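# Shut the fridge door with carton and bottles inside

## Task

Close the refrigerator door completely so it stays shut by itself, with the carton and all three bottles inside and every bottle standing upright. It counts as failed if a glass bottle drops far, if the door is swung open or closed violently, or if the robot tips over or finishes leaning.

## Robot and tools

ROBOT. TidyBot++ is a mobile base (0.54 m long, 0.50 m wide, 0.38 m tall) on four driven casters, carrying one seven-joint arm with a two-finger gripper. The shoulder sits 0.12 m ahead of the base centre and 0.68 m above the floor. The arm begins folded with the hand aimed downward; folded, the hand reaches up to 0.08 m past the base front and the elbow up to 1.15 m high. A downward-pointing hand can rise to roughly 0.94 m above the floor, and only near the base. Cameras: base_camera (fixed to the base, 644x364) and wrist_camera (fisheye, 644x476, facing where the hand points). Loose objects may occasionally be nudged by something else.

FRAMES. Base frame: origin on the floor beneath the base centre, x ahead, y to the left, z upward; hand_pose is reported in it, as the midpoint between the finger pads (its own z runs out along the fingers, its y is the closing direction). The odometry frame is where the base frame was when the scene began. Heading grows to the left, range -3.142 to 3.142; base_odometry counts wheel rotation, so slip shows up as travel and drift builds up over many moves. base_tilt is in degrees, forward and right positive when leaning that way, with a fixed bias near 1 degree.

execute_actions. Arguments: actions, a list holding one action or nothing (empty just reports state and images); cameras, an optional list of "base_camera", "wrist_camera" or "all" (missing, null or ["all"] gives both; [] gives none). An action may contain base, joints, or both, plus optional speeds; its motions begin together. base takes a single key, an offset from where the base last reported itself: translate_m (metres, ahead positive, -2 to 2), strafe_m (metres, left positive, -2 to 2) or rotate_rad (radians, counter-clockwise from above positive, -6.3 to 6.3). joints maps names to absolute targets in radians: joint_1_rad any angle (whole arm about vertical; positive is clockwise from above, opposite to rotate_rad); joint_2_rad shoulder -2.249 to 2.249; joint_3_rad any angle (upper-arm roll); joint_4_rad elbow -2.579 to 2.579; joint_5_rad any angle (forearm roll); joint_6_rad wrist -2.099 to 2.099; joint_7_rad any angle (hand roll; hand down, positive is counter-clockwise from above, and at 1.57 the fingers part to the robot's left and right). gripper_pos is 0 (open, about 85 mm gap) to 1 (closed, squeezing about 96-120 N per finger), gap about 85 x (1 - gripper_pos) mm. Unbounded joints take the short way round, so turn them in steps under half a revolution. Done tolerances: 0.039 for joints 1-4, 0.056 for 5-7, 0.03 for the gripper. speeds caps top speed for that action only: translate_m and strafe_m 0.05 to 0.5 m/s, rotate_rad 0.1 to 1.57 rad/s (the maxima are defaults). Base moves needing over 8.667 s, and any action over 15 s, are rejected; unknown keys or out-of-range numbers reject the whole call without motion. Joints or base left out of an action may keep driving toward an earlier target.

ARM GEOMETRY. With joint_1_rad 0, joint_3_rad 3.14 and joint_5_rad 0 (roughly the start), the arm moves in the vertical x-z plane. Tilt from vertical (forward positive): upper arm = joint_2_rad, forearm = joint_2_rad - joint_4_rad, hand = that minus joint_6_rad. Lengths 0.42, 0.31, 0.31 m; forward reach from the shoulder is the sum of length x sin(tilt), height the sum of length x cos(tilt). Joints move up to 1.39 rad/s (1.22 for joints 5-7).

wait: seconds, 0 to 10; commands nothing and returns state and images. zoom_image: camera ("base_camera" or "wrist_camera") and region [x0, y0, x1, y1] in pixels of that camera's latest full image, origin top-left, at most 504 x 504. finished_scene: scene, the integer number of the scene being ended; irreversible, and its result says whether the goal was met.

RESULTS. A pictures line names the cameras in image order. base_status and joint_status: done; off_target (stopped short, may still push); contact_stop or time_out (target dropped, holding in place); not_followed with a 'joint command not followed' and 'cause:' line (a self-collision check held back the arm targets; the gripper still acts, and held targets may be retried later); limit_stop_at_motor_heat (resend the target). A blocked base can still say done after stopping short. on_its_own lists motion you did not command. motor_effort gives percent of maximum (peak in brackets, noisy). ARM HIT means the arm struck itself or the base hard. Gripper at 1 reading done means nothing was grasped; off_target means something is held. Torque faults freeze the arm for 10 s and skip the rest of the call; MOTOR HOT warns from 60 C, and an OVER-TEMPERATURE FAULT at 75 C lets the arm sink. After a stop, later calls in that same reply do not run.

CAUTIONS. Friction and hand_pose error leave the hand a centimetre or two off; fix it by sending each joint its previous command plus (wanted minus read), but never command a loaded joint to its read value, since held weight makes the arm sag. Nothing prevents the arm hitting the base. Move the door gently with low speeds; do not knock bottles over or let them drop. Do not keep driving when the arm is caught high up (around 0.8 m or more), and avoid strong sideways pushes or pulls on a raised hand, as these can tip the robot; retracting the arm or backing off rights it. Avoid driving the arm into things, which triggers torque faults. The robot holds its last command while you think, so leave it in a safe pose, and end the scene only once the door stays shut without the robot.

Each tool is called after "Emit:" by a JSON object that holds its "op" and its "data", one argument or row to a line.

## Session

Emit:
{"op": "execute_actions", "data": {
  "actions": []
}}

Scene clock: 0.00 s.
base_odometry: x=+0.000 y=+0.000 heading=+0.000 (m, m, rad; odometry frame)
base_tilt: forward=+0.0 right=-0.4 (deg)
base_status: not commanded
joint_positions: joint_1_rad=+0.000 joint_2_rad=-0.374 joint_3_rad=+3.096 joint_4_rad=-2.545 joint_5_rad=+0.034 joint_6_rad=-0.891 joint_7_rad=+1.573 gripper_pos=+0.000
joint_status: not commanded
motor_effort: joint_1_rad=+1 joint_2_rad=+0 joint_3_rad=+1 joint_4_rad=+15 joint_5_rad=+0 joint_6_rad=+1 joint_7_rad=+0 (%)
hand_pose: x=+0.2492 y=-0.0029 z=+0.5856 quat_wxyz=(+0.021, +0.998, +0.033, +0.040) (m; base frame)
pictures: base_camera, wrist_camera
Images, in order (width x height): base_camera 644x364, wrist_camera 644x476.

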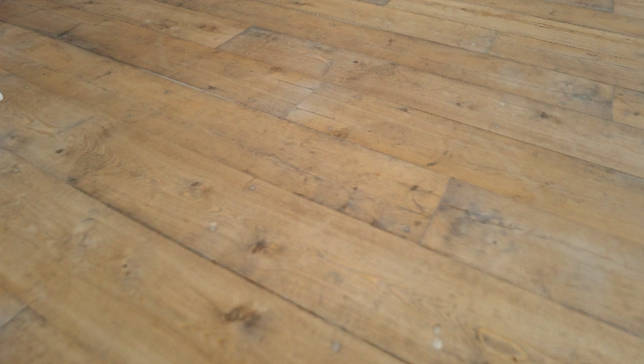

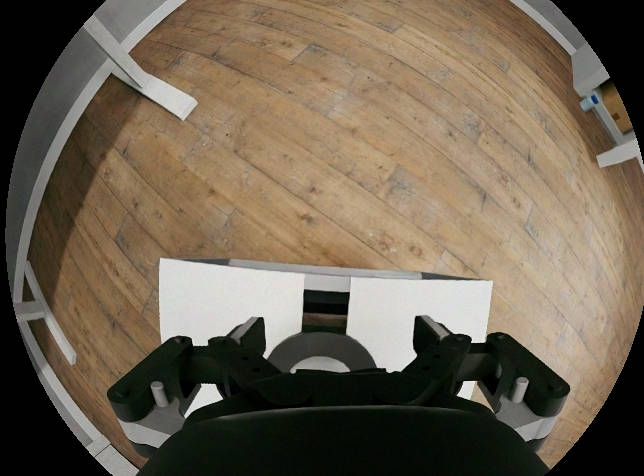

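Emit:
{"op": "execute_actions", "data": {
  "actions": [
    {"base": {"rotate_rad": -1.3}, "joints": {"joint_2_rad": -0.37, "joint_4_rad": -2.0, "joint_6_rad": -0.3}}
  ]
}}

Scene clock: 2.60 s.
base_odometry: x=+0.000 y=+0.000 heading=-1.299 (m, m, rad; odometry frame)
base_tilt: forward=+0.0 right=-0.3 (deg)
base_status: done
joint_positions: joint_1_rad=+0.000 joint_2_rad=-0.374 joint_3_rad=+3.096 joint_4_rad=-2.018 joint_5_rad=+0.034 joint_6_rad=-0.330 joint_7_rad=+1.573 gripper_pos=+0.000
joint_status: all done
motor_effort: joint_1_rad=+1(2) joint_2_rad=-8(8) joint_3_rad=+1(2) joint_4_rad=+21(21) joint_5_rad=-1(0) joint_6_rad=+9(9) joint_7_rad=+0(0) (%)
hand_pose: x=+0.5644 y=+0.0208 z=+0.9282 quat_wxyz=(+0.009, +0.834, +0.034, +0.551) (m; base frame)
pictures: base_camera, wrist_camera
camera_calibration (this result's frames):
wrist_camera: T_world_to_cam=[[0.100857, -0.99468, 0.0209518, -0.0410323], [-0.403664, -0.0601599, -0.912927, 1.13357], [0.909331, 0.0836178, -0.407585, 0.000554148], [0, 0, 0, 1]] pos_world=[0.461217, 0.0273352, 1.03595]
Images, in order (width x height): base_camera 644x364, wrist_camera 644x476.

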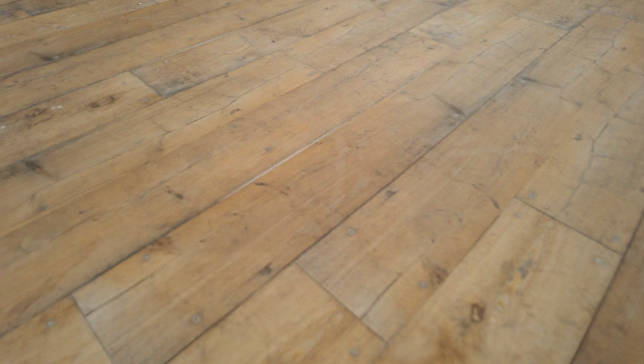

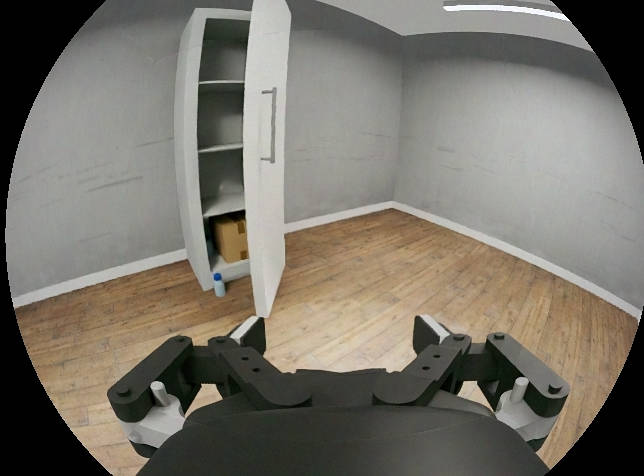

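Emit:
{"op": "zoom_image", "data": {
  "camera": "wrist_camera",
  "region": [150, 0, 330, 320]
}}

Region (150, 0, 330, 320) of wrist_camera's 644x476 image, scaled by 1.575; it fills the left 284 columns of this view, and the rest is white.

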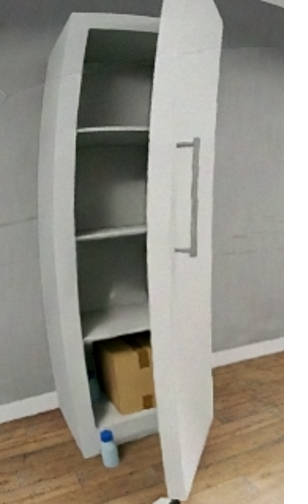

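Emit:
{"op": "execute_actions", "data": {
  "actions": [
    {"base": {"rotate_rad": 0.7}}
  ],
  "cameras": []
}}

Emit:
{"op": "execute_actions", "data": {
  "actions": [
    {"base": {"strafe_m": -0.6}}
  ],
  "cameras": []
}}

Emit:
{"op": "execute_actions", "data": {
  "actions": [
    {"base": {"translate_m": 0.7}}
  ]
}}

Scene clock: 4.93 s.
base_odometry: x=+0.000 y=+0.000 heading=-0.600 (m, m, rad; odometry frame)
base_tilt: forward=+0.0 right=-0.4 (deg)
base_status: done
joint_positions: joint_1_rad=+0.000 joint_2_rad=-0.374 joint_3_rad=+3.096 joint_4_rad=-2.018 joint_5_rad=+0.034 joint_6_rad=-0.330 joint_7_rad=+1.573 gripper_pos=+0.000
joint_status: not commanded
motor_effort: joint_1_rad=+1(2) joint_2_rad=-8(9) joint_3_rad=+1(3) joint_4_rad=+21(21) joint_5_rad=-1(0) joint_6_rad=+8(9) joint_7_rad=+0(0) (%)
hand_pose: x=+0.5644 y=+0.0210 z=+0.9282 quat_wxyz=(+0.009, +0.834, +0.034, +0.551) (m; base frame)
pictures: none
No camera images: the call's "cameras" was empty. Leave "cameras" out to get every camera's image.

Scene clock: 7.50 s.
base_odometry: x=-0.338 y=-0.496 heading=-0.599 (m, m, rad; odometry frame)
base_tilt: forward=+0.0 right=-0.3 (deg)
base_status: done
joint_positions: joint_1_rad=+0.000 joint_2_rad=-0.374 joint_3_rad=+3.096 joint_4_rad=-2.018 joint_5_rad=+0.034 joint_6_rad=-0.330 joint_7_rad=+1.573 gripper_pos=+0.000
joint_status: not commanded
motor_effort: joint_1_rad=+0(2) joint_2_rad=-8(9) joint_3_rad=+1(4) joint_4_rad=+21(21) joint_5_rad=-1(1) joint_6_rad=+9(9) joint_7_rad=+0(0) (%)
hand_pose: x=+0.5644 y=+0.0210 z=+0.9282 quat_wxyz=(+0.009, +0.834, +0.034, +0.551) (m; base frame)
pictures: none
No camera images: the call's "cameras" was empty. Leave "cameras" out to get every camera's image.

Scene clock: 10.27 s.
base_odometry: x=+0.240 y=-0.891 heading=-0.600 (m, m, rad; odometry frame)
base_tilt: forward=+0.0 right=-0.4 (deg)
base_status: done
joint_positions: joint_1_rad=+0.000 joint_2_rad=-0.373 joint_3_rad=+3.096 joint_4_rad=-2.017 joint_5_rad=+0.034 joint_6_rad=-0.329 joint_7_rad=+1.573 gripper_pos=+0.000
joint_status: not commanded
motor_effort: joint_1_rad=+1(2) joint_2_rad=-8(12) joint_3_rad=+1(2) joint_4_rad=+21(21) joint_5_rad=-1(1) joint_6_rad=+8(9) joint_7_rad=+0(0) (%)
hand_pose: x=+0.5648 y=+0.0210 z=+0.9282 quat_wxyz=(+0.009, +0.834, +0.034, +0.551) (m; base frame)
pictures: base_camera, wrist_camera
camera_calibration (this result's frames):
wrist_camera: T_world_to_cam=[[0.101202, -0.994644, 0.021004, -0.0411345], [-0.403842, -0.060366, -0.912835, 1.1337], [0.909214, 0.0838983, -0.407788, 0.000346839], [0, 0, 0, 1]] pos_world=[0.461685, 0.0274939, 1.03589]
Images, in order (width x height): base_camera 644x364, wrist_camera 644x476.

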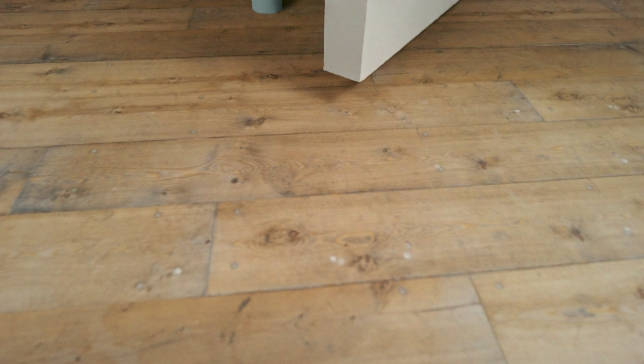

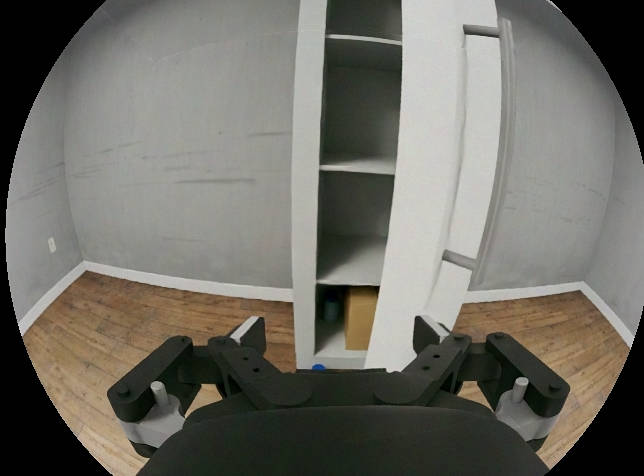

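Emit:
{"op": "execute_actions", "data": {
  "actions": [
    {"base": {"strafe_m": 0.12}, "joints": {"joint_2_rad": 0.3, "joint_4_rad": -1.3, "joint_6_rad": 0.0}}
  ],
  "cameras": []
}}

Emit:
{"op": "execute_actions", "data": {
  "actions": [
    {"base": {"translate_m": 0.3}}
  ]
}}

Scene clock: 12.93 s.
base_odometry: x=+0.308 y=-0.792 heading=-0.600 (m, m, rad; odometry frame)
base_tilt: forward=+0.0 right=-0.4 (deg)
base_status: done
joint_positions: joint_1_rad=+0.000 joint_2_rad=+0.294 joint_3_rad=+3.096 joint_4_rad=-1.323 joint_5_rad=+0.034 joint_6_rad=-0.034 joint_7_rad=+1.573 gripper_pos=+0.000
joint_status: all done
motor_effort: joint_1_rad=+0(2) joint_2_rad=-34(37) joint_3_rad=+0(3) joint_4_rad=+21(22) joint_5_rad=-1(0) joint_6_rad=+9(10) joint_7_rad=+0(0) (%)
hand_pose: x=+0.8639 y=+0.0290 z=+1.0453 quat_wxyz=(-0.007, +0.735, +0.025, +0.678) (m; base frame)
pictures: none
No camera images: the call's "cameras" was empty. Leave "cameras" out to get every camera's image.

Scene clock: 14.87 s.
base_odometry: x=+0.556 y=-0.961 heading=-0.599 (m, m, rad; odometry frame)
base_tilt: forward=+0.0 right=-0.4 (deg)
base_status: done
joint_positions: joint_1_rad=+0.000 joint_2_rad=+0.301 joint_3_rad=+3.096 joint_4_rad=-1.319 joint_5_rad=+0.034 joint_6_rad=-0.031 joint_7_rad=+1.573 gripper_pos=+0.000
joint_status: not commanded
motor_effort: joint_1_rad=+1(1) joint_2_rad=-35(39) joint_3_rad=+0(1) joint_4_rad=+21(23) joint_5_rad=-1(1) joint_6_rad=+9(10) joint_7_rad=+0(0) (%)
hand_pose: x=+0.8667 y=+0.0290 z=+1.0437 quat_wxyz=(-0.007, +0.734, +0.025, +0.678) (m; base frame)
pictures: base_camera, wrist_camera
camera_calibration (this result's frames):
wrist_camera: T_world_to_cam=[[0.108148, -0.99408, 0.0104182, -0.06111], [-0.0938207, -0.0206387, -0.995375, 1.1779], [0.989698, 0.106671, -0.0954974, -0.624008], [0, 0, 0, 1]] pos_world=[0.734699, 0.0301253, 1.11349]
Images, in order (width x height): base_camera 644x364, wrist_camera 644x476.

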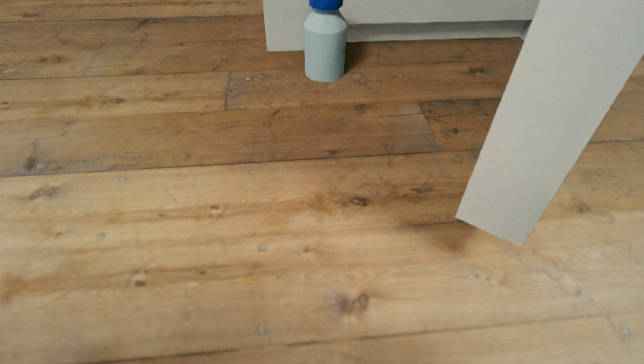

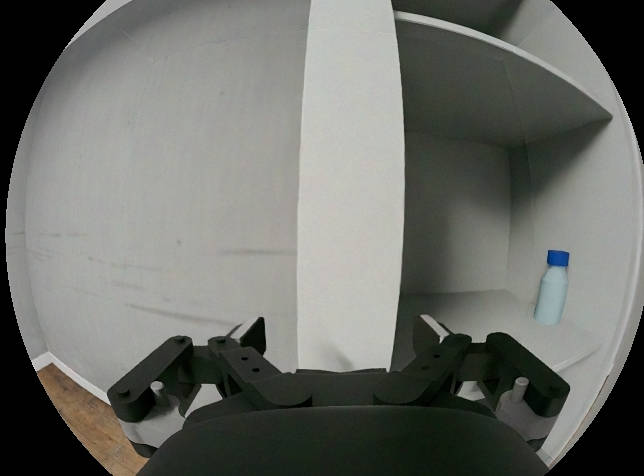

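Emit:
{"op": "execute_actions", "data": {
  "actions": [
    {"base": {"rotate_rad": -0.6}, "speeds": {"rotate_rad": 0.3}}
  ]
}}

Scene clock: 18.17 s.
base_odometry: x=+0.556 y=-0.961 heading=-1.197 (m, m, rad; odometry frame)
base_tilt: forward=+0.0 right=-0.3 (deg)
base_status: done
joint_positions: joint_1_rad=-0.006 joint_2_rad=+0.300 joint_3_rad=+3.093 joint_4_rad=-1.319 joint_5_rad=+0.034 joint_6_rad=-0.031 joint_7_rad=+1.573 gripper_pos=+0.000
joint_status: not commanded
motor_effort: joint_1_rad=+2(12) joint_2_rad=-35(36) joint_3_rad=+1(8) joint_4_rad=+21(22) joint_5_rad=-1(0) joint_6_rad=+9(10) joint_7_rad=+0(1) (%)
hand_pose: x=+0.8662 y=+0.0351 z=+1.0443 quat_wxyz=(-0.010, +0.734, +0.027, +0.679) (m; base frame)
pictures: base_camera, wrist_camera
camera_calibration (this result's frames):
wrist_camera: T_world_to_cam=[[0.116651, -0.993126, 0.00968519, -0.0616373], [-0.0926081, -0.0205859, -0.99549, 1.17758], [0.988846, 0.115228, -0.0943729, -0.624918], [0, 0, 0, 1]] pos_world=[0.734191, 0.0350361, 1.11389]
Images, in order (width x height): base_camera 644x364, wrist_camera 644x476.

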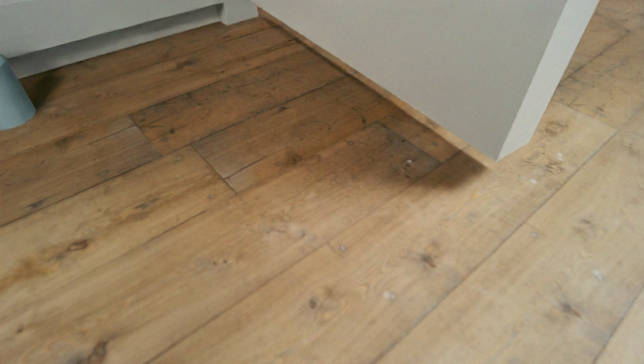

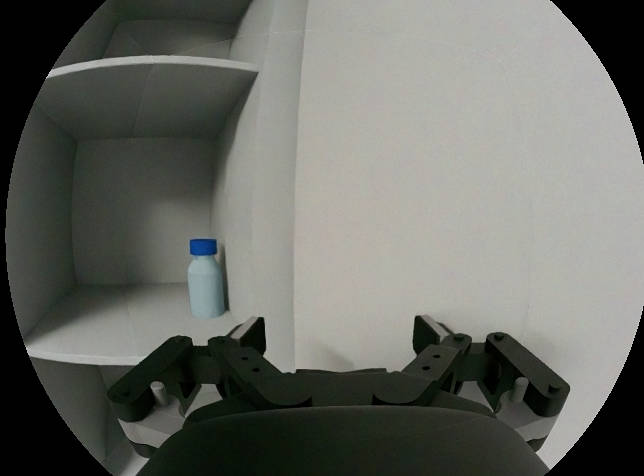

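Emit:
{"op": "execute_actions", "data": {
  "actions": [
    {"base": {"rotate_rad": 0.6}, "joints": {"joint_2_rad": 1.2, "joint_4_rad": -2.2, "joint_6_rad": 1.5}}
  ],
  "cameras": []
}}

Emit:
{"op": "execute_actions", "data": {
  "actions": [
    {"joints": {"joint_2_rad": 2.047, "joint_4_rad": -1.377, "joint_6_rad": 1.524}}
  ]
}}

Scene clock: 21.13 s.
base_odometry: x=+0.556 y=-0.961 heading=-0.599 (m, m, rad; odometry frame)
base_tilt: forward=+0.0 right=-0.4 (deg)
base_status: done
joint_positions: joint_1_rad=-0.007 joint_2_rad=+1.186 joint_3_rad=+3.093 joint_4_rad=-2.179 joint_5_rad=+0.034 joint_6_rad=+1.466 joint_7_rad=+1.573 gripper_pos=+0.000
joint_status: all done
motor_effort: joint_1_rad=+0(6) joint_2_rad=-38(47) joint_3_rad=-1(2) joint_4_rad=+2(22) joint_5_rad=-1(2) joint_6_rad=+9(11) joint_7_rad=+1(0) (%)
hand_pose: x=+0.7330 y=+0.0384 z=+0.4348 quat_wxyz=(-0.037, +0.812, +0.010, +0.582) (m; base frame)
pictures: none
No camera images: the call's "cameras" was empty. Leave "cameras" out to get every camera's image.

Scene clock: 23.30 s.
base_odometry: x=+0.556 y=-0.961 heading=-0.599 (m, m, rad; odometry frame)
base_tilt: forward=+0.1 right=-0.3 (deg)
base_status: not commanded
joint_positions: joint_1_rad=-0.007 joint_2_rad=+2.035 joint_3_rad=+3.093 joint_4_rad=-1.400 joint_5_rad=+0.034 joint_6_rad=+1.489 joint_7_rad=+1.573 gripper_pos=+0.000
joint_status: all done
motor_effort: joint_1_rad=+0(1) joint_2_rad=-36(41) joint_3_rad=-1(1) joint_4_rad=+1(2) joint_5_rad=-1(0) joint_6_rad=+8(9) joint_7_rad=+0(0) (%)
hand_pose: x=+0.6939 y=+0.0295 z=+0.0795 quat_wxyz=(-0.026, +0.826, -0.006, +0.563) (m; base frame)
pictures: base_camera, wrist_camera
camera_calibration (this result's frames):
wrist_camera: T_world_to_cam=[[0.075043, -0.993953, -0.0801592, -0.00169467], [-0.380574, 0.0457537, -0.923618, 0.393264], [0.921701, 0.0998176, -0.374839, -0.475604], [0, 0, 0, 1]] pos_world=[0.588158, 0.0277959, 0.184815]
Images, in order (width x height): base_camera 644x364, wrist_camera 644x476.

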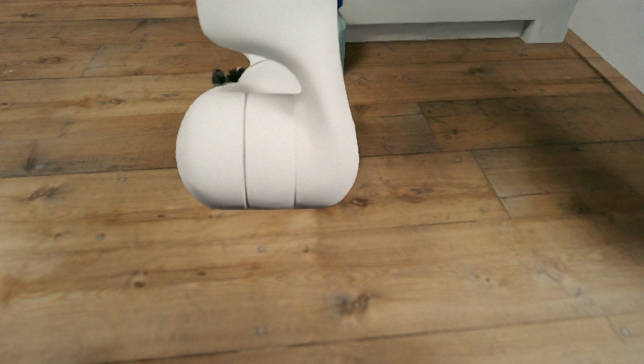

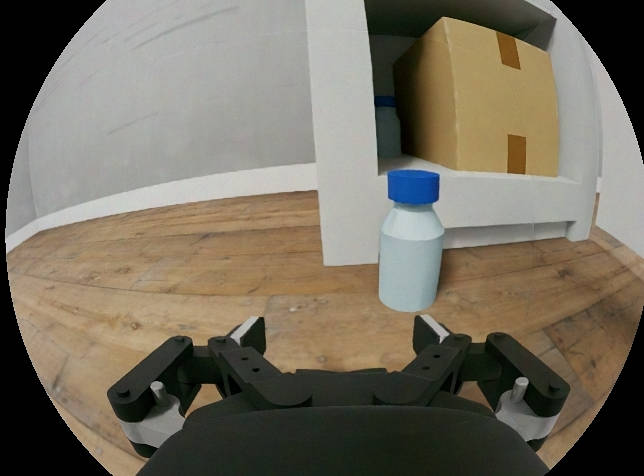

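Emit:
{"op": "execute_actions", "data": {
  "actions": [
    {"base": {"strafe_m": -0.065}}
  ],
  "cameras": ["wrist_camera"]
}}

Scene clock: 24.57 s.
base_odometry: x=+0.519 y=-1.015 heading=-0.597 (m, m, rad; odometry frame)
base_tilt: forward=+0.0 right=-0.4 (deg)
base_status: done
joint_positions: joint_1_rad=-0.002 joint_2_rad=+2.035 joint_3_rad=+3.093 joint_4_rad=-1.400 joint_5_rad=+0.034 joint_6_rad=+1.489 joint_7_rad=+1.573 gripper_pos=+0.000
joint_status: not commanded
motor_effort: joint_1_rad=+1(3) joint_2_rad=-35(36) joint_3_rad=-1(2) joint_4_rad=+1(1) joint_5_rad=-1(0) joint_6_rad=+8(8) joint_7_rad=+0(0) (%)
hand_pose: x=+0.6942 y=+0.0265 z=+0.0796 quat_wxyz=(-0.025, +0.826, -0.009, +0.563) (m; base frame)
pictures: wrist_camera
camera_calibration (this result's frames):
wrist_camera: T_world_to_cam=[[0.0698171, -0.994335, -0.0801417, -0.00108291], [-0.380125, 0.0477583, -0.923701, 0.393174], [0.922296, 0.094954, -0.374637, -0.475785], [0, 0, 0, 1]] pos_world=[0.588345, 0.0253236, 0.184842]
Images, in order (width x height): wrist_camera 644x476.

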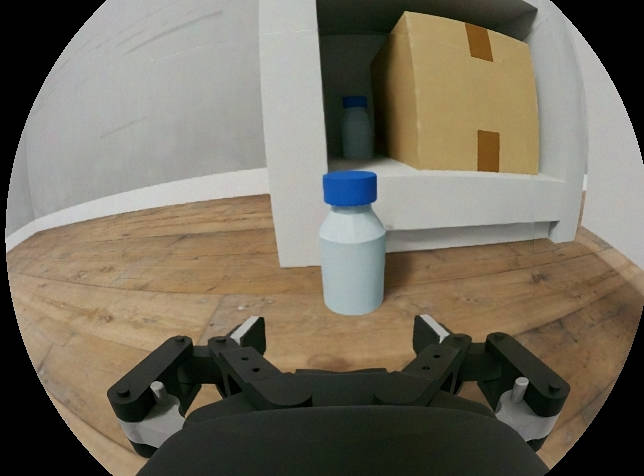

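Emit:
{"op": "execute_actions", "data": {
  "actions": [
    {"base": {"strafe_m": -0.028}}
  ],
  "cameras": []
}}

Emit:
{"op": "execute_actions", "data": {
  "actions": [
    {"base": {"translate_m": 0.17}, "speeds": {"translate_m": 0.15}}
  ]
}}

Scene clock: 25.57 s.
base_odometry: x=+0.504 y=-1.038 heading=-0.596 (m, m, rad; odometry frame)
base_tilt: forward=+0.0 right=-0.3 (deg)
base_status: done
joint_positions: joint_1_rad=+0.004 joint_2_rad=+2.035 joint_3_rad=+3.093 joint_4_rad=-1.400 joint_5_rad=+0.034 joint_6_rad=+1.489 joint_7_rad=+1.573 gripper_pos=+0.000
joint_status: not commanded
motor_effort: joint_1_rad=+1(4) joint_2_rad=-36(36) joint_3_rad=-1(2) joint_4_rad=+1(1) joint_5_rad=-1(0) joint_6_rad=+9(9) joint_7_rad=+0(0) (%)
hand_pose: x=+0.6943 y=+0.0230 z=+0.0796 quat_wxyz=(-0.023, +0.826, -0.011, +0.563) (m; base frame)
pictures: none
No camera images: the call's "cameras" was empty. Leave "cameras" out to get every camera's image.

Scene clock: 27.37 s.
base_odometry: x=+0.644 y=-1.134 heading=-0.596 (m, m, rad; odometry frame)
base_tilt: forward=+0.0 right=-0.4 (deg)
base_status: done
joint_positions: joint_1_rad=+0.004 joint_2_rad=+2.039 joint_3_rad=+3.093 joint_4_rad=-1.393 joint_5_rad=+0.034 joint_6_rad=+1.490 joint_7_rad=+1.573 gripper_pos=+0.000
joint_status: not commanded
motor_effort: joint_1_rad=+1(2) joint_2_rad=-35(37) joint_3_rad=-1(1) joint_4_rad=+1(2) joint_5_rad=+0(0) joint_6_rad=+8(9) joint_7_rad=+0(0) (%)
hand_pose: x=+0.6951 y=+0.0229 z=+0.0791 quat_wxyz=(-0.023, +0.825, -0.011, +0.565) (m; base frame)
pictures: base_camera, wrist_camera
camera_calibration (this result's frames):
wrist_camera: T_world_to_cam=[[0.0638016, -0.994772, -0.0797362, -0.000607048], [-0.376153, 0.0500348, -0.925206, 0.390585], [0.924358, 0.0890226, -0.370994, -0.478008], [0, 0, 0, 1]] pos_world=[0.588809, 0.0224068, 0.183985]
Images, in order (width x height): base_camera 644x364, wrist_camera 644x476.

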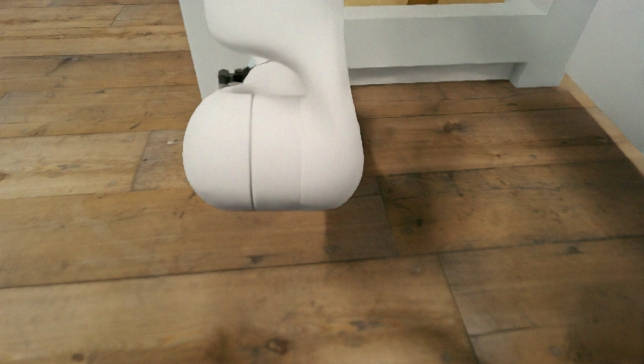

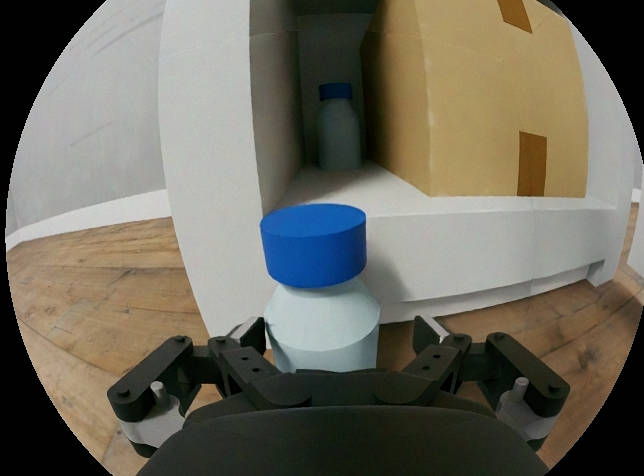

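Emit:
{"op": "execute_actions", "data": {
  "actions": [
    {"joints": {"gripper_pos": 1.0}}
  ],
  "cameras": ["wrist_camera"]
}}

Scene clock: 28.53 s.
base_odometry: x=+0.644 y=-1.134 heading=-0.596 (m, m, rad; odometry frame)
base_tilt: forward=+0.1 right=-0.4 (deg)
base_status: not commanded
joint_positions: joint_1_rad=+0.004 joint_2_rad=+2.071 joint_3_rad=+3.093 joint_4_rad=-1.395 joint_5_rad=+0.034 joint_6_rad=+1.499 joint_7_rad=+1.573 gripper_pos=+0.999
joint_status: all done
motor_effort: joint_1_rad=+1(1) joint_2_rad=-36(49) joint_3_rad=-1(2) joint_4_rad=+2(15) joint_5_rad=-1(1) joint_6_rad=+9(13) joint_7_rad=+0(0) (%)
hand_pose: x=+0.6761 y=+0.0229 z=+0.0634 quat_wxyz=(-0.023, +0.832, -0.012, +0.554) (m; base frame)
pictures: wrist_camera
camera_calibration (this result's frames):
wrist_camera: T_world_to_cam=[[0.061433, -0.99478, -0.0814824, 0.00104117], [-0.398592, 0.0503933, -0.915743, 0.383469], [0.915069, 0.088735, -0.393415, -0.458591], [0, 0, 0, 1]] pos_world=[0.572426, 0.0224046, 0.170827]
Images, in order (width x height): wrist_camera 644x476.

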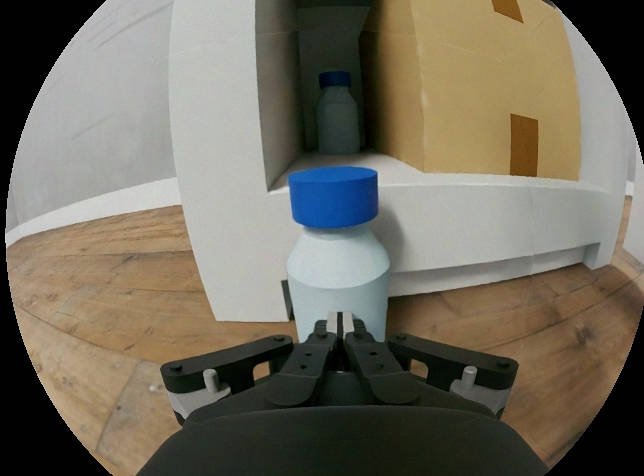

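Emit:
{"op": "execute_actions", "data": {
  "actions": [
    {"joints": {"gripper_pos": 0.0, "joint_2_rad": 2.047}}
  ],
  "cameras": ["wrist_camera"]
}}

Scene clock: 29.73 s.
base_odometry: x=+0.644 y=-1.134 heading=-0.596 (m, m, rad; odometry frame)
base_tilt: forward=+0.0 right=-0.4 (deg)
base_status: not commanded
joint_positions: joint_1_rad=+0.004 joint_2_rad=+2.062 joint_3_rad=+3.093 joint_4_rad=-1.394 joint_5_rad=+0.034 joint_6_rad=+1.499 joint_7_rad=+1.573 gripper_pos=+0.000
joint_status: all done
motor_effort: joint_1_rad=+1(1) joint_2_rad=-35(40) joint_3_rad=-1(2) joint_4_rad=+1(4) joint_5_rad=-1(0) joint_6_rad=+9(11) joint_7_rad=+0(0) (%)
hand_pose: x=+0.6815 y=+0.0229 z=+0.0682 quat_wxyz=(-0.023, +0.829, -0.012, +0.558) (m; base frame)
pictures: wrist_camera
camera_calibration (this result's frames):
wrist_camera: T_world_to_cam=[[0.0621354, -0.994785, -0.0808818, 0.000549876], [-0.390396, 0.0503574, -0.919269, 0.384669], [0.918548, 0.0886951, -0.385231, -0.464565], [0, 0, 0, 1]] pos_world=[0.576865, 0.0223807, 0.174694]
Images, in order (width x height): wrist_camera 644x476.

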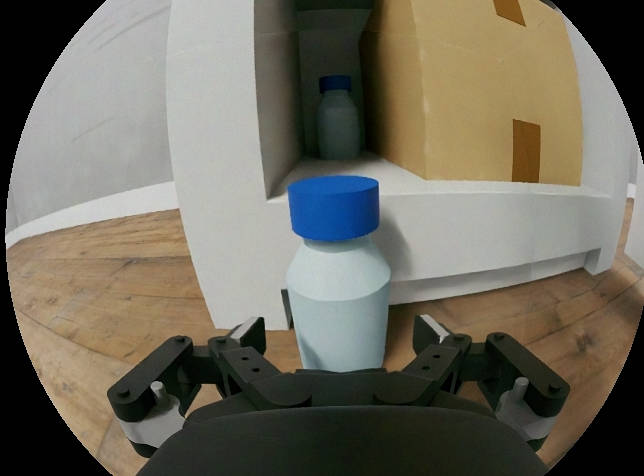

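Emit:
{"op": "execute_actions", "data": {
  "actions": [
    {"base": {"translate_m": 0.065}, "speeds": {"translate_m": 0.1}}
  ],
  "cameras": ["wrist_camera"]
}}

Scene clock: 31.00 s.
base_odometry: x=+0.698 y=-1.171 heading=-0.596 (m, m, rad; odometry frame)
base_tilt: forward=+0.0 right=-0.4 (deg)
base_status: done
joint_positions: joint_1_rad=+0.004 joint_2_rad=+2.058 joint_3_rad=+3.093 joint_4_rad=-1.393 joint_5_rad=+0.034 joint_6_rad=+1.499 joint_7_rad=+1.573 gripper_pos=+0.000
joint_status: not commanded
motor_effort: joint_1_rad=+1(3) joint_2_rad=-37(40) joint_3_rad=-1(2) joint_4_rad=+3(5) joint_5_rad=-1(0) joint_6_rad=+9(9) joint_7_rad=+0(0) (%)
hand_pose: x=+0.6846 y=+0.0228 z=+0.0708 quat_wxyz=(-0.023, +0.828, -0.011, +0.561) (m; base frame)
pictures: wrist_camera
camera_calibration (this result's frames):
wrist_camera: T_world_to_cam=[[0.0625242, -0.994794, -0.0804655, 0.000226522], [-0.385123, 0.0503307, -0.921492, 0.384843], [0.920745, 0.0886046, -0.379972, -0.468329], [0, 0, 0, 1]] pos_world=[0.579409, 0.0223521, 0.176696]
Images, in order (width x height): wrist_camera 644x476.

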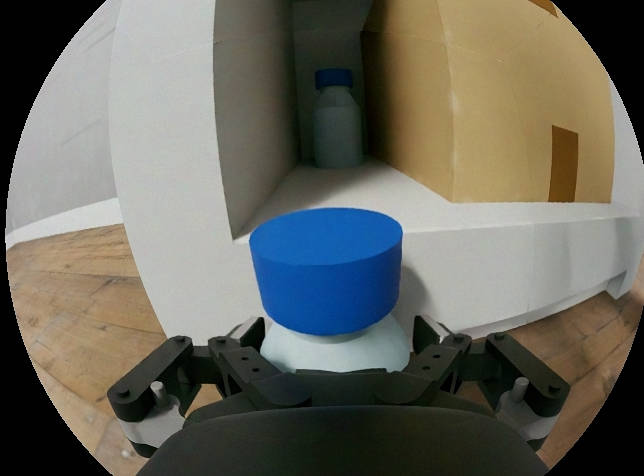

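Emit:
{"op": "execute_actions", "data": {
  "actions": [
    {"joints": {"gripper_pos": 1.0}}
  ],
  "cameras": ["wrist_camera"]
}}

Scene clock: 32.13 s.
base_odometry: x=+0.698 y=-1.170 heading=-0.596 (m, m, rad; odometry frame)
base_tilt: forward=+0.0 right=-0.3 (deg)
base_status: not commanded
joint_positions: joint_1_rad=+0.004 joint_2_rad=+2.059 joint_3_rad=+3.093 joint_4_rad=-1.393 joint_5_rad=+0.034 joint_6_rad=+1.502 joint_7_rad=+1.573 gripper_pos=+0.228
joint_status: gripper_pos off_target (ended at +0.228, target +1.000)
motor_effort: joint_1_rad=+1(3) joint_2_rad=-38(41) joint_3_rad=-1(2) joint_4_rad=+3(10) joint_5_rad=+0(0) joint_6_rad=+9(10) joint_7_rad=+0(1) (%)
hand_pose: x=+0.6843 y=+0.0228 z=+0.0713 quat_wxyz=(-0.023, +0.827, -0.011, +0.561) (m; base frame)
pictures: wrist_camera
camera_calibration (this result's frames):
wrist_camera: T_world_to_cam=[[0.0626782, -0.994791, -0.0803859, 0.000208356], [-0.383143, 0.0503887, -0.922314, 0.383882], [0.92156, 0.0886082, -0.377989, -0.468546], [0, 0, 0, 1]] pos_world=[0.578862, 0.022381, 0.176971]
Images, in order (width x height): wrist_camera 644x476.

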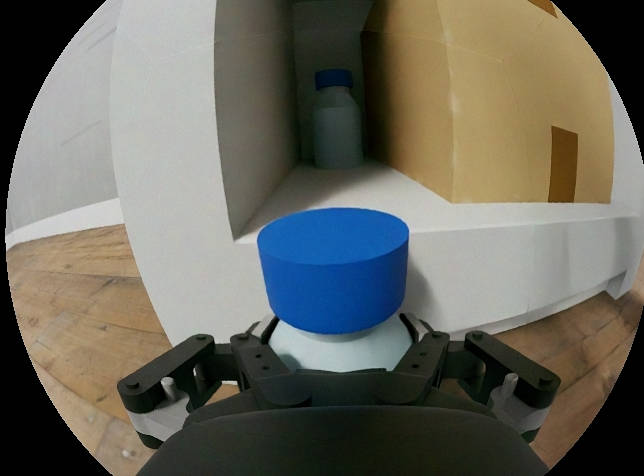

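Emit:
{"op": "execute_actions", "data": {
  "actions": [
    {"base": {"translate_m": -0.15}, "joints": {"joint_2_rad": 0.695, "joint_4_rad": -2.225, "joint_6_rad": 1.02}}
  ],
  "cameras": []
}}

Emit:
{"op": "execute_actions", "data": {
  "actions": [
    {"base": {"strafe_m": -0.1}}
  ]
}}

Scene clock: 35.27 s.
base_odometry: x=+0.573 y=-1.086 heading=-0.597 (m, m, rad; odometry frame)
base_tilt: forward=+0.0 right=-0.3 (deg)
base_status: done
joint_positions: joint_1_rad=+0.004 joint_2_rad=+0.728 joint_3_rad=+3.093 joint_4_rad=-2.213 joint_5_rad=+0.034 joint_6_rad=+1.039 joint_7_rad=+1.573 gripper_pos=+0.228
joint_status: all done
motor_effort: joint_1_rad=+1(4) joint_2_rad=-39(50) joint_3_rad=-1(2) joint_4_rad=+10(11) joint_5_rad=+0(1) joint_6_rad=+12(12) joint_7_rad=+0(0) (%)
hand_pose: x=+0.7544 y=+0.0341 z=+0.5872 quat_wxyz=(-0.029, +0.814, +0.020, +0.580) (m; base frame)
pictures: none
No camera images: the call's "cameras" was empty. Leave "cameras" out to get every camera's image.

Scene clock: 36.53 s.
base_odometry: x=+0.517 y=-1.169 heading=-0.597 (m, m, rad; odometry frame)
base_tilt: forward=+0.0 right=-0.3 (deg)
base_status: done
joint_positions: joint_1_rad=+0.007 joint_2_rad=+0.728 joint_3_rad=+3.094 joint_4_rad=-2.214 joint_5_rad=+0.034 joint_6_rad=+1.037 joint_7_rad=+1.573 gripper_pos=+0.228
joint_status: not commanded
motor_effort: joint_1_rad=+1(5) joint_2_rad=-39(40) joint_3_rad=-1(2) joint_4_rad=+10(11) joint_5_rad=+0(0) joint_6_rad=+12(12) joint_7_rad=+0(0) (%)
hand_pose: x=+0.7541 y=+0.0318 z=+0.5865 quat_wxyz=(-0.027, +0.814, +0.019, +0.580) (m; base frame)
pictures: base_camera, wrist_camera
camera_calibration (this result's frames):
wrist_camera: T_world_to_cam=[[0.119924, -0.991519, -0.0500842, -0.0148967], [-0.341888, 0.00611635, -0.939721, 0.865855], [0.932057, 0.129819, -0.338255, -0.371411], [0, 0, 0, 1]] pos_world=[0.643988, 0.0281498, 0.687284]
Images, in order (width x height): base_camera 644x364, wrist_camera 644x476.

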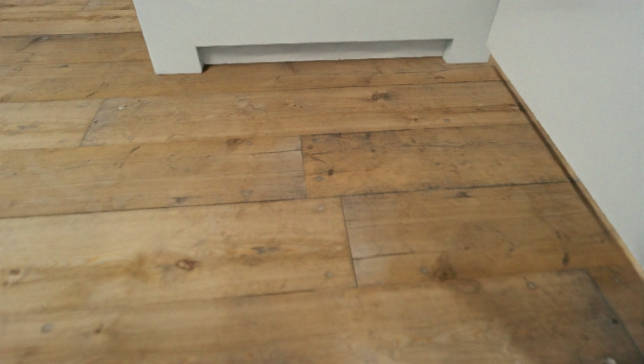

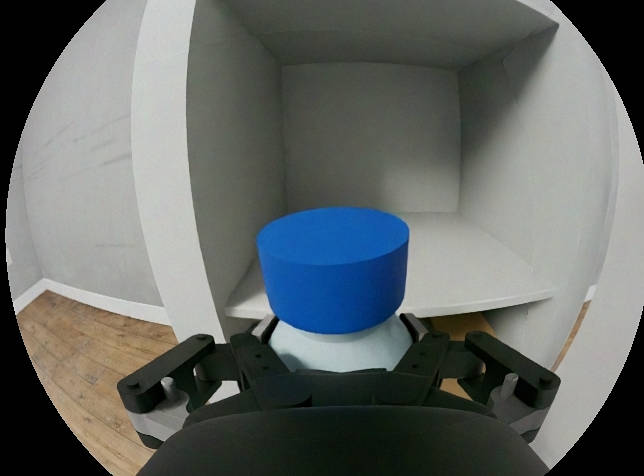

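Emit:
{"op": "execute_actions", "data": {
  "actions": [
    {"joints": {"joint_2_rad": 0.61, "joint_6_rad": 0.935}}
  ],
  "cameras": []
}}

Emit:
{"op": "execute_actions", "data": {
  "actions": [
    {"base": {"translate_m": 0.33}, "speeds": {"translate_m": 0.25}}
  ]
}}

Scene clock: 37.70 s.
base_odometry: x=+0.517 y=-1.169 heading=-0.597 (m, m, rad; odometry frame)
base_tilt: forward=+0.0 right=-0.3 (deg)
base_status: not commanded
joint_positions: joint_1_rad=+0.007 joint_2_rad=+0.641 joint_3_rad=+3.094 joint_4_rad=-2.215 joint_5_rad=+0.034 joint_6_rad=+0.953 joint_7_rad=+1.573 gripper_pos=+0.228
joint_status: all done
motor_effort: joint_1_rad=+1(0) joint_2_rad=-38(40) joint_3_rad=-1(1) joint_4_rad=+12(12) joint_5_rad=-1(1) joint_6_rad=+12(12) joint_7_rad=+1(0) (%)
hand_pose: x=+0.7523 y=+0.0317 z=+0.6171 quat_wxyz=(-0.026, +0.813, +0.022, +0.581) (m; base frame)
pictures: none
No camera images: the call's "cameras" was empty. Leave "cameras" out to get every camera's image.

Scene clock: 39.90 s.
base_odometry: x=+0.790 y=-1.355 heading=-0.597 (m, m, rad; odometry frame)
base_tilt: forward=+0.1 right=-0.4 (deg)
base_status: done
joint_positions: joint_1_rad=+0.007 joint_2_rad=+0.640 joint_3_rad=+3.094 joint_4_rad=-2.220 joint_5_rad=+0.034 joint_6_rad=+0.951 joint_7_rad=+1.573 gripper_pos=+0.228
joint_status: not commanded
motor_effort: joint_1_rad=+1(0) joint_2_rad=-37(39) joint_3_rad=+0(1) joint_4_rad=+12(13) joint_5_rad=-1(0) joint_6_rad=+11(12) joint_7_rad=+0(0) (%)
hand_pose: x=+0.7502 y=+0.0317 z=+0.6151 quat_wxyz=(-0.026, +0.815, +0.022, +0.578) (m; base frame)
pictures: base_camera, wrist_camera
camera_calibration (this result's frames):
wrist_camera: T_world_to_cam=[[0.121826, -0.991562, -0.0443198, -0.0180284], [-0.344768, -0.000402491, -0.938688, 0.893124], [0.930749, 0.129636, -0.341908, -0.354943], [0, 0, 0, 1]] pos_world=[0.640479, 0.0284966, 0.716208]
Images, in order (width x height): base_camera 644x364, wrist_camera 644x476.

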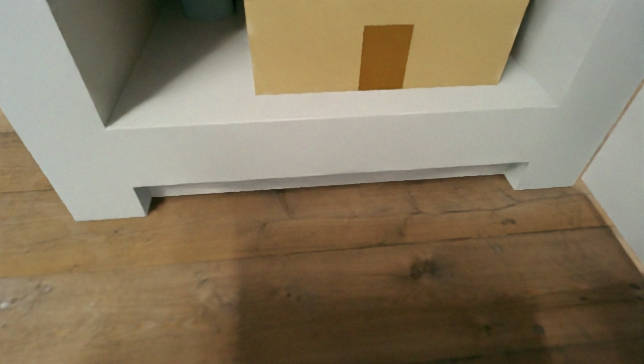

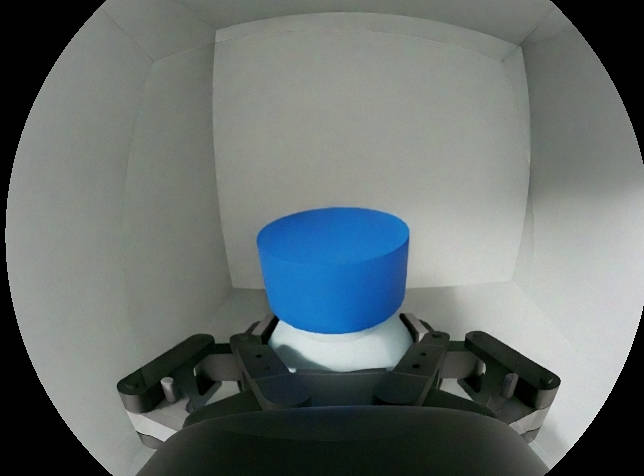

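Emit:
{"op": "execute_actions", "data": {
  "actions": [
    {"joints": {"joint_2_rad": 0.68, "joint_6_rad": 1.005}}
  ],
  "cameras": []
}}

Emit:
{"op": "execute_actions", "data": {
  "actions": [
    {"joints": {"gripper_pos": 0.0}}
  ],
  "cameras": ["wrist_camera"]
}}

Scene clock: 40.83 s.
base_odometry: x=+0.790 y=-1.355 heading=-0.597 (m, m, rad; odometry frame)
base_tilt: forward=+0.0 right=-0.4 (deg)
base_status: not commanded
joint_positions: joint_1_rad=+0.007 joint_2_rad=+0.683 joint_3_rad=+3.094 joint_4_rad=-2.220 joint_5_rad=+0.034 joint_6_rad=+0.961 joint_7_rad=+1.573 gripper_pos=+0.228
joint_status: all done
motor_effort: joint_1_rad=+0(0) joint_2_rad=-38(40) joint_3_rad=-1(1) joint_4_rad=+11(12) joint_5_rad=-1(0) joint_6_rad=+11(12) joint_7_rad=+0(1) (%)
hand_pose: x=+0.7479 y=+0.0318 z=+0.5910 quat_wxyz=(-0.026, +0.825, +0.021, +0.565) (m; base frame)
pictures: none
No camera images: the call's "cameras" was empty. Leave "cameras" out to get every camera's image.

Scene clock: 41.93 s.
base_odometry: x=+0.790 y=-1.355 heading=-0.597 (m, m, rad; odometry frame)
base_tilt: forward=+0.1 right=-0.3 (deg)
base_status: not commanded
joint_positions: joint_1_rad=+0.007 joint_2_rad=+0.682 joint_3_rad=+3.094 joint_4_rad=-2.220 joint_5_rad=+0.034 joint_6_rad=+0.970 joint_7_rad=+1.573 gripper_pos=+0.000
joint_status: all done
motor_effort: joint_1_rad=+0(1) joint_2_rad=-34(38) joint_3_rad=-1(2) joint_4_rad=+9(11) joint_5_rad=-1(0) joint_6_rad=+9(11) joint_7_rad=+0(0) (%)
hand_pose: x=+0.7490 y=+0.0318 z=+0.5940 quat_wxyz=(-0.026, +0.822, +0.021, +0.569) (m; base frame)
pictures: wrist_camera
camera_calibration (this result's frames):
wrist_camera: T_world_to_cam=[[0.12036, -0.991539, -0.0486158, -0.015123], [-0.366407, 0.00114355, -0.930454, 0.884208], [0.922637, 0.129803, -0.363169, -0.342268], [0, 0, 0, 1]] pos_world=[0.64159, 0.0284212, 0.697678]
Images, in order (width x height): wrist_camera 644x476.

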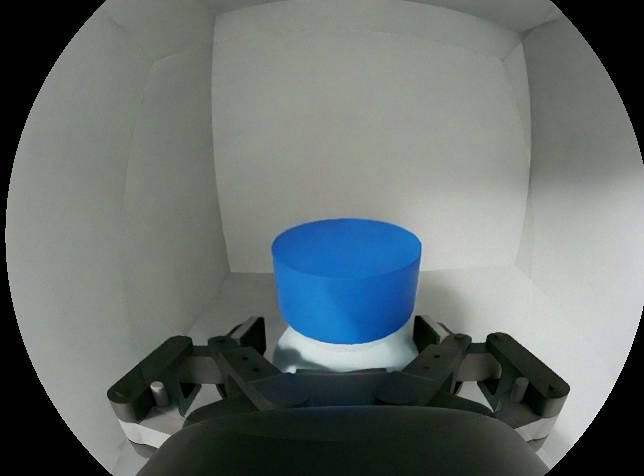

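Emit:
{"op": "execute_actions", "data": {
  "actions": [
    {"base": {"translate_m": -0.33}}
  ],
  "cameras": ["wrist_camera"]
}}

Emit:
{"op": "execute_actions", "data": {
  "actions": [
    {"base": {"translate_m": -0.27}, "joints": {"joint_2_rad": -0.37, "joint_4_rad": -2.5, "joint_6_rad": -0.5, "gripper_pos": 1.0}}
  ],
  "cameras": []
}}

Emit:
{"op": "execute_actions", "data": {
  "actions": [
    {"base": {"rotate_rad": -0.9}}
  ],
  "cameras": []
}}

Emit:
{"op": "execute_actions", "data": {
  "actions": [
    {"joints": {"joint_2_rad": 1.016, "joint_4_rad": -1.889, "joint_6_rad": 1.335}}
  ]
}}

Scene clock: 44.83 s.
base_odometry: x=+0.517 y=-1.169 heading=-0.598 (m, m, rad; odometry frame)
base_tilt: forward=+0.0 right=-0.3 (deg)
base_status: done
joint_positions: joint_1_rad=+0.006 joint_2_rad=+0.682 joint_3_rad=+3.094 joint_4_rad=-2.220 joint_5_rad=+0.034 joint_6_rad=+0.973 joint_7_rad=+1.573 gripper_pos=+0.000
joint_status: not commanded
motor_effort: joint_1_rad=+1(6) joint_2_rad=-34(38) joint_3_rad=-1(2) joint_4_rad=+9(11) joint_5_rad=-1(3) joint_6_rad=+9(9) joint_7_rad=+0(0) (%)
hand_pose: x=+0.7490 y=+0.0322 z=+0.5946 quat_wxyz=(-0.027, +0.821, +0.021, +0.570) (m; base frame)
pictures: wrist_camera
camera_calibration (this result's frames):
wrist_camera: T_world_to_cam=[[0.121167, -0.991446, -0.0485227, -0.0152856], [-0.364623, 0.00101066, -0.931155, 0.883779], [0.923238, 0.130517, -0.361382, -0.34366], [0, 0, 0, 1]] pos_world=[0.641378, 0.0288055, 0.698001]
Images, in order (width x height): wrist_camera 644x476.

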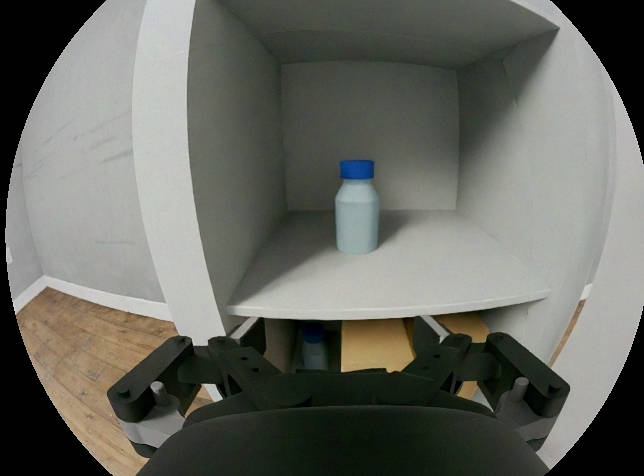

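Scene clock: 47.20 s.
base_odometry: x=+0.294 y=-1.017 heading=-0.599 (m, m, rad; odometry frame)
base_tilt: forward=+0.0 right=-0.3 (deg)
base_status: done
joint_positions: joint_1_rad=+0.006 joint_2_rad=-0.355 joint_3_rad=+3.094 joint_4_rad=-2.479 joint_5_rad=+0.034 joint_6_rad=-0.469 joint_7_rad=+1.573 gripper_pos=+0.999
joint_status: all done
motor_effort: joint_1_rad=+0(1) joint_2_rad=-4(37) joint_3_rad=+1(1) joint_4_rad=+17(17) joint_5_rad=+0(0) joint_6_rad=+5(10) joint_7_rad=+0(0) (%)
hand_pose: x=+0.4017 y=+0.0069 z=+0.6452 quat_wxyz=(+0.015, +0.962, +0.035, +0.271) (m; base frame)
pictures: none
No camera images: the call's "cameras" was empty. Leave "cameras" out to get every camera's image.

Scene clock: 49.00 s.
base_odometry: x=+0.294 y=-1.017 heading=-1.498 (m, m, rad; odometry frame)
base_tilt: forward=+0.0 right=-0.4 (deg)
base_status: done
joint_positions: joint_1_rad=+0.006 joint_2_rad=-0.355 joint_3_rad=+3.094 joint_4_rad=-2.480 joint_5_rad=+0.034 joint_6_rad=-0.469 joint_7_rad=+1.573 gripper_pos=+0.999
joint_status: not commanded
motor_effort: joint_1_rad=+1(1) joint_2_rad=-3(4) joint_3_rad=+1(2) joint_4_rad=+16(17) joint_5_rad=+0(0) joint_6_rad=+5(5) joint_7_rad=+0(0) (%)
hand_pose: x=+0.4017 y=+0.0069 z=+0.6452 quat_wxyz=(+0.015, +0.962, +0.035, +0.271) (m; base frame)
pictures: none
No camera images: the call's "cameras" was empty. Leave "cameras" out to get every camera's image.

Scene clock: 51.73 s.
base_odometry: x=+0.294 y=-1.017 heading=-1.498 (m, m, rad; odometry frame)
base_tilt: forward=+0.0 right=-0.3 (deg)
base_status: not commanded
joint_positions: joint_1_rad=+0.006 joint_2_rad=+1.005 joint_3_rad=+3.094 joint_4_rad=-1.912 joint_5_rad=+0.034 joint_6_rad=+1.301 joint_7_rad=+1.573 gripper_pos=+0.999
joint_status: all done
motor_effort: joint_1_rad=+1(1) joint_2_rad=-43(44) joint_3_rad=-1(1) joint_4_rad=+9(18) joint_5_rad=-1(1) joint_6_rad=+9(10) joint_7_rad=+0(0) (%)
hand_pose: x=+0.8543 y=+0.0297 z=+0.5886 quat_wxyz=(-0.029, +0.722, +0.009, +0.691) (m; base frame)
pictures: base_camera, wrist_camera
camera_calibration (this result's frames):
wrist_camera: T_world_to_cam=[[0.115295, -0.992525, -0.0400073, -0.0308553], [-0.0595677, 0.033295, -0.997669, 0.694165], [0.991544, 0.117409, -0.0552837, -0.68089], [0, 0, 0, 1]] pos_world=[0.720039, 0.026206, 0.65367]
Images, in order (width x height): base_camera 644x364, wrist_camera 644x476.

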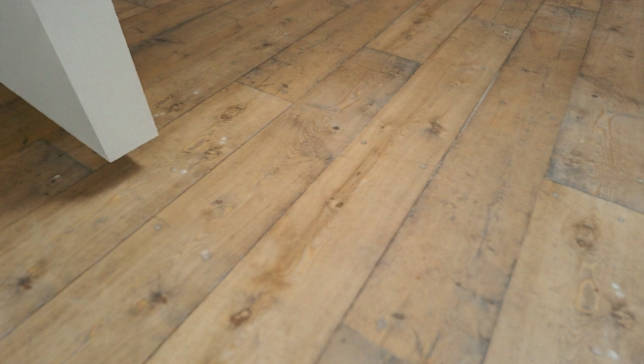

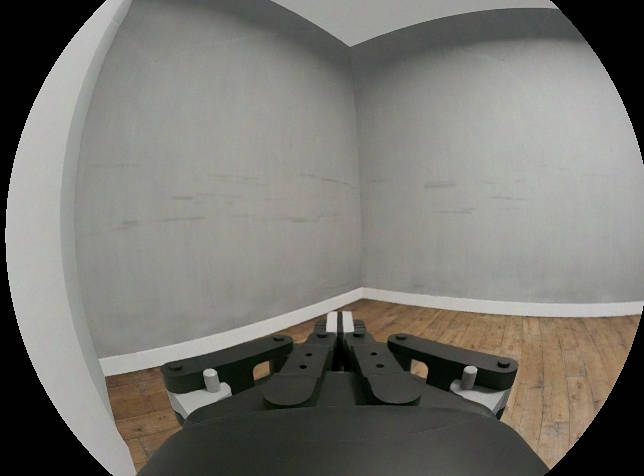

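Emit:
{"op": "execute_actions", "data": {
  "actions": [
    {"base": {"rotate_rad": 0.9}, "speeds": {"rotate_rad": 0.35}}
  ]
}}

Scene clock: 55.00 s.
base_odometry: x=+0.294 y=-1.017 heading=-0.598 (m, m, rad; odometry frame)
base_tilt: forward=+0.0 right=-0.3 (deg)
base_status: done
joint_positions: joint_1_rad=-0.002 joint_2_rad=+1.007 joint_3_rad=+3.104 joint_4_rad=-1.905 joint_5_rad=+0.030 joint_6_rad=+1.304 joint_7_rad=+1.573 gripper_pos=+0.999
joint_status: not commanded
motor_effort: joint_1_rad=+0(11) joint_2_rad=-43(47) joint_3_rad=-1(10) joint_4_rad=+10(16) joint_5_rad=+0(5) joint_6_rad=+9(10) joint_7_rad=+0(0) (%)
hand_pose: x=+0.8566 y=+0.0296 z=+0.5904 quat_wxyz=(-0.026, +0.719, +0.011, +0.694) (m; base frame)
pictures: base_camera, wrist_camera
camera_calibration (this result's frames):
wrist_camera: T_world_to_cam=[[0.114158, -0.992969, -0.0313202, -0.0352609], [-0.0515054, 0.0255684, -0.998345, 0.689838], [0.992127, 0.115582, -0.0482244, -0.687623], [0, 0, 0, 1]] pos_world=[0.721765, 0.0268261, 0.654432]
Images, in order (width x height): base_camera 644x364, wrist_camera 644x476.

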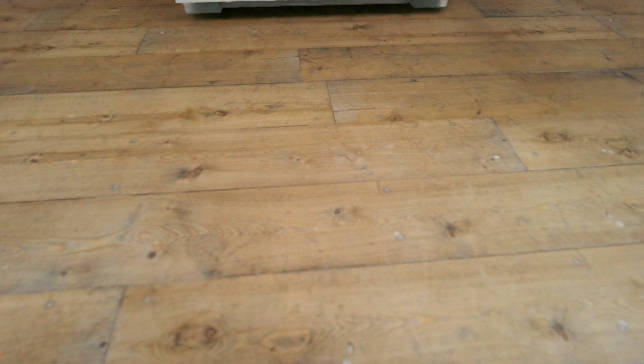

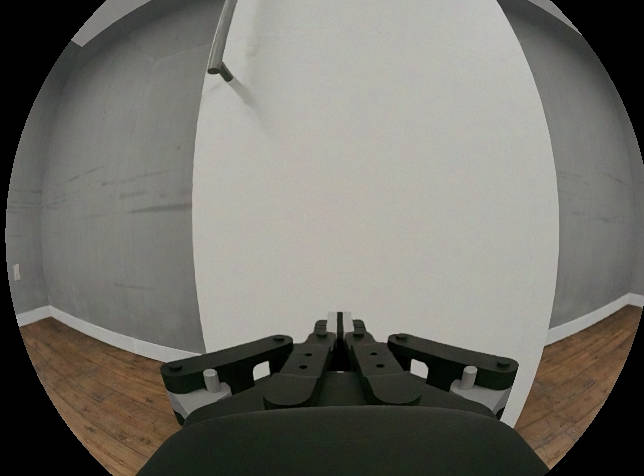

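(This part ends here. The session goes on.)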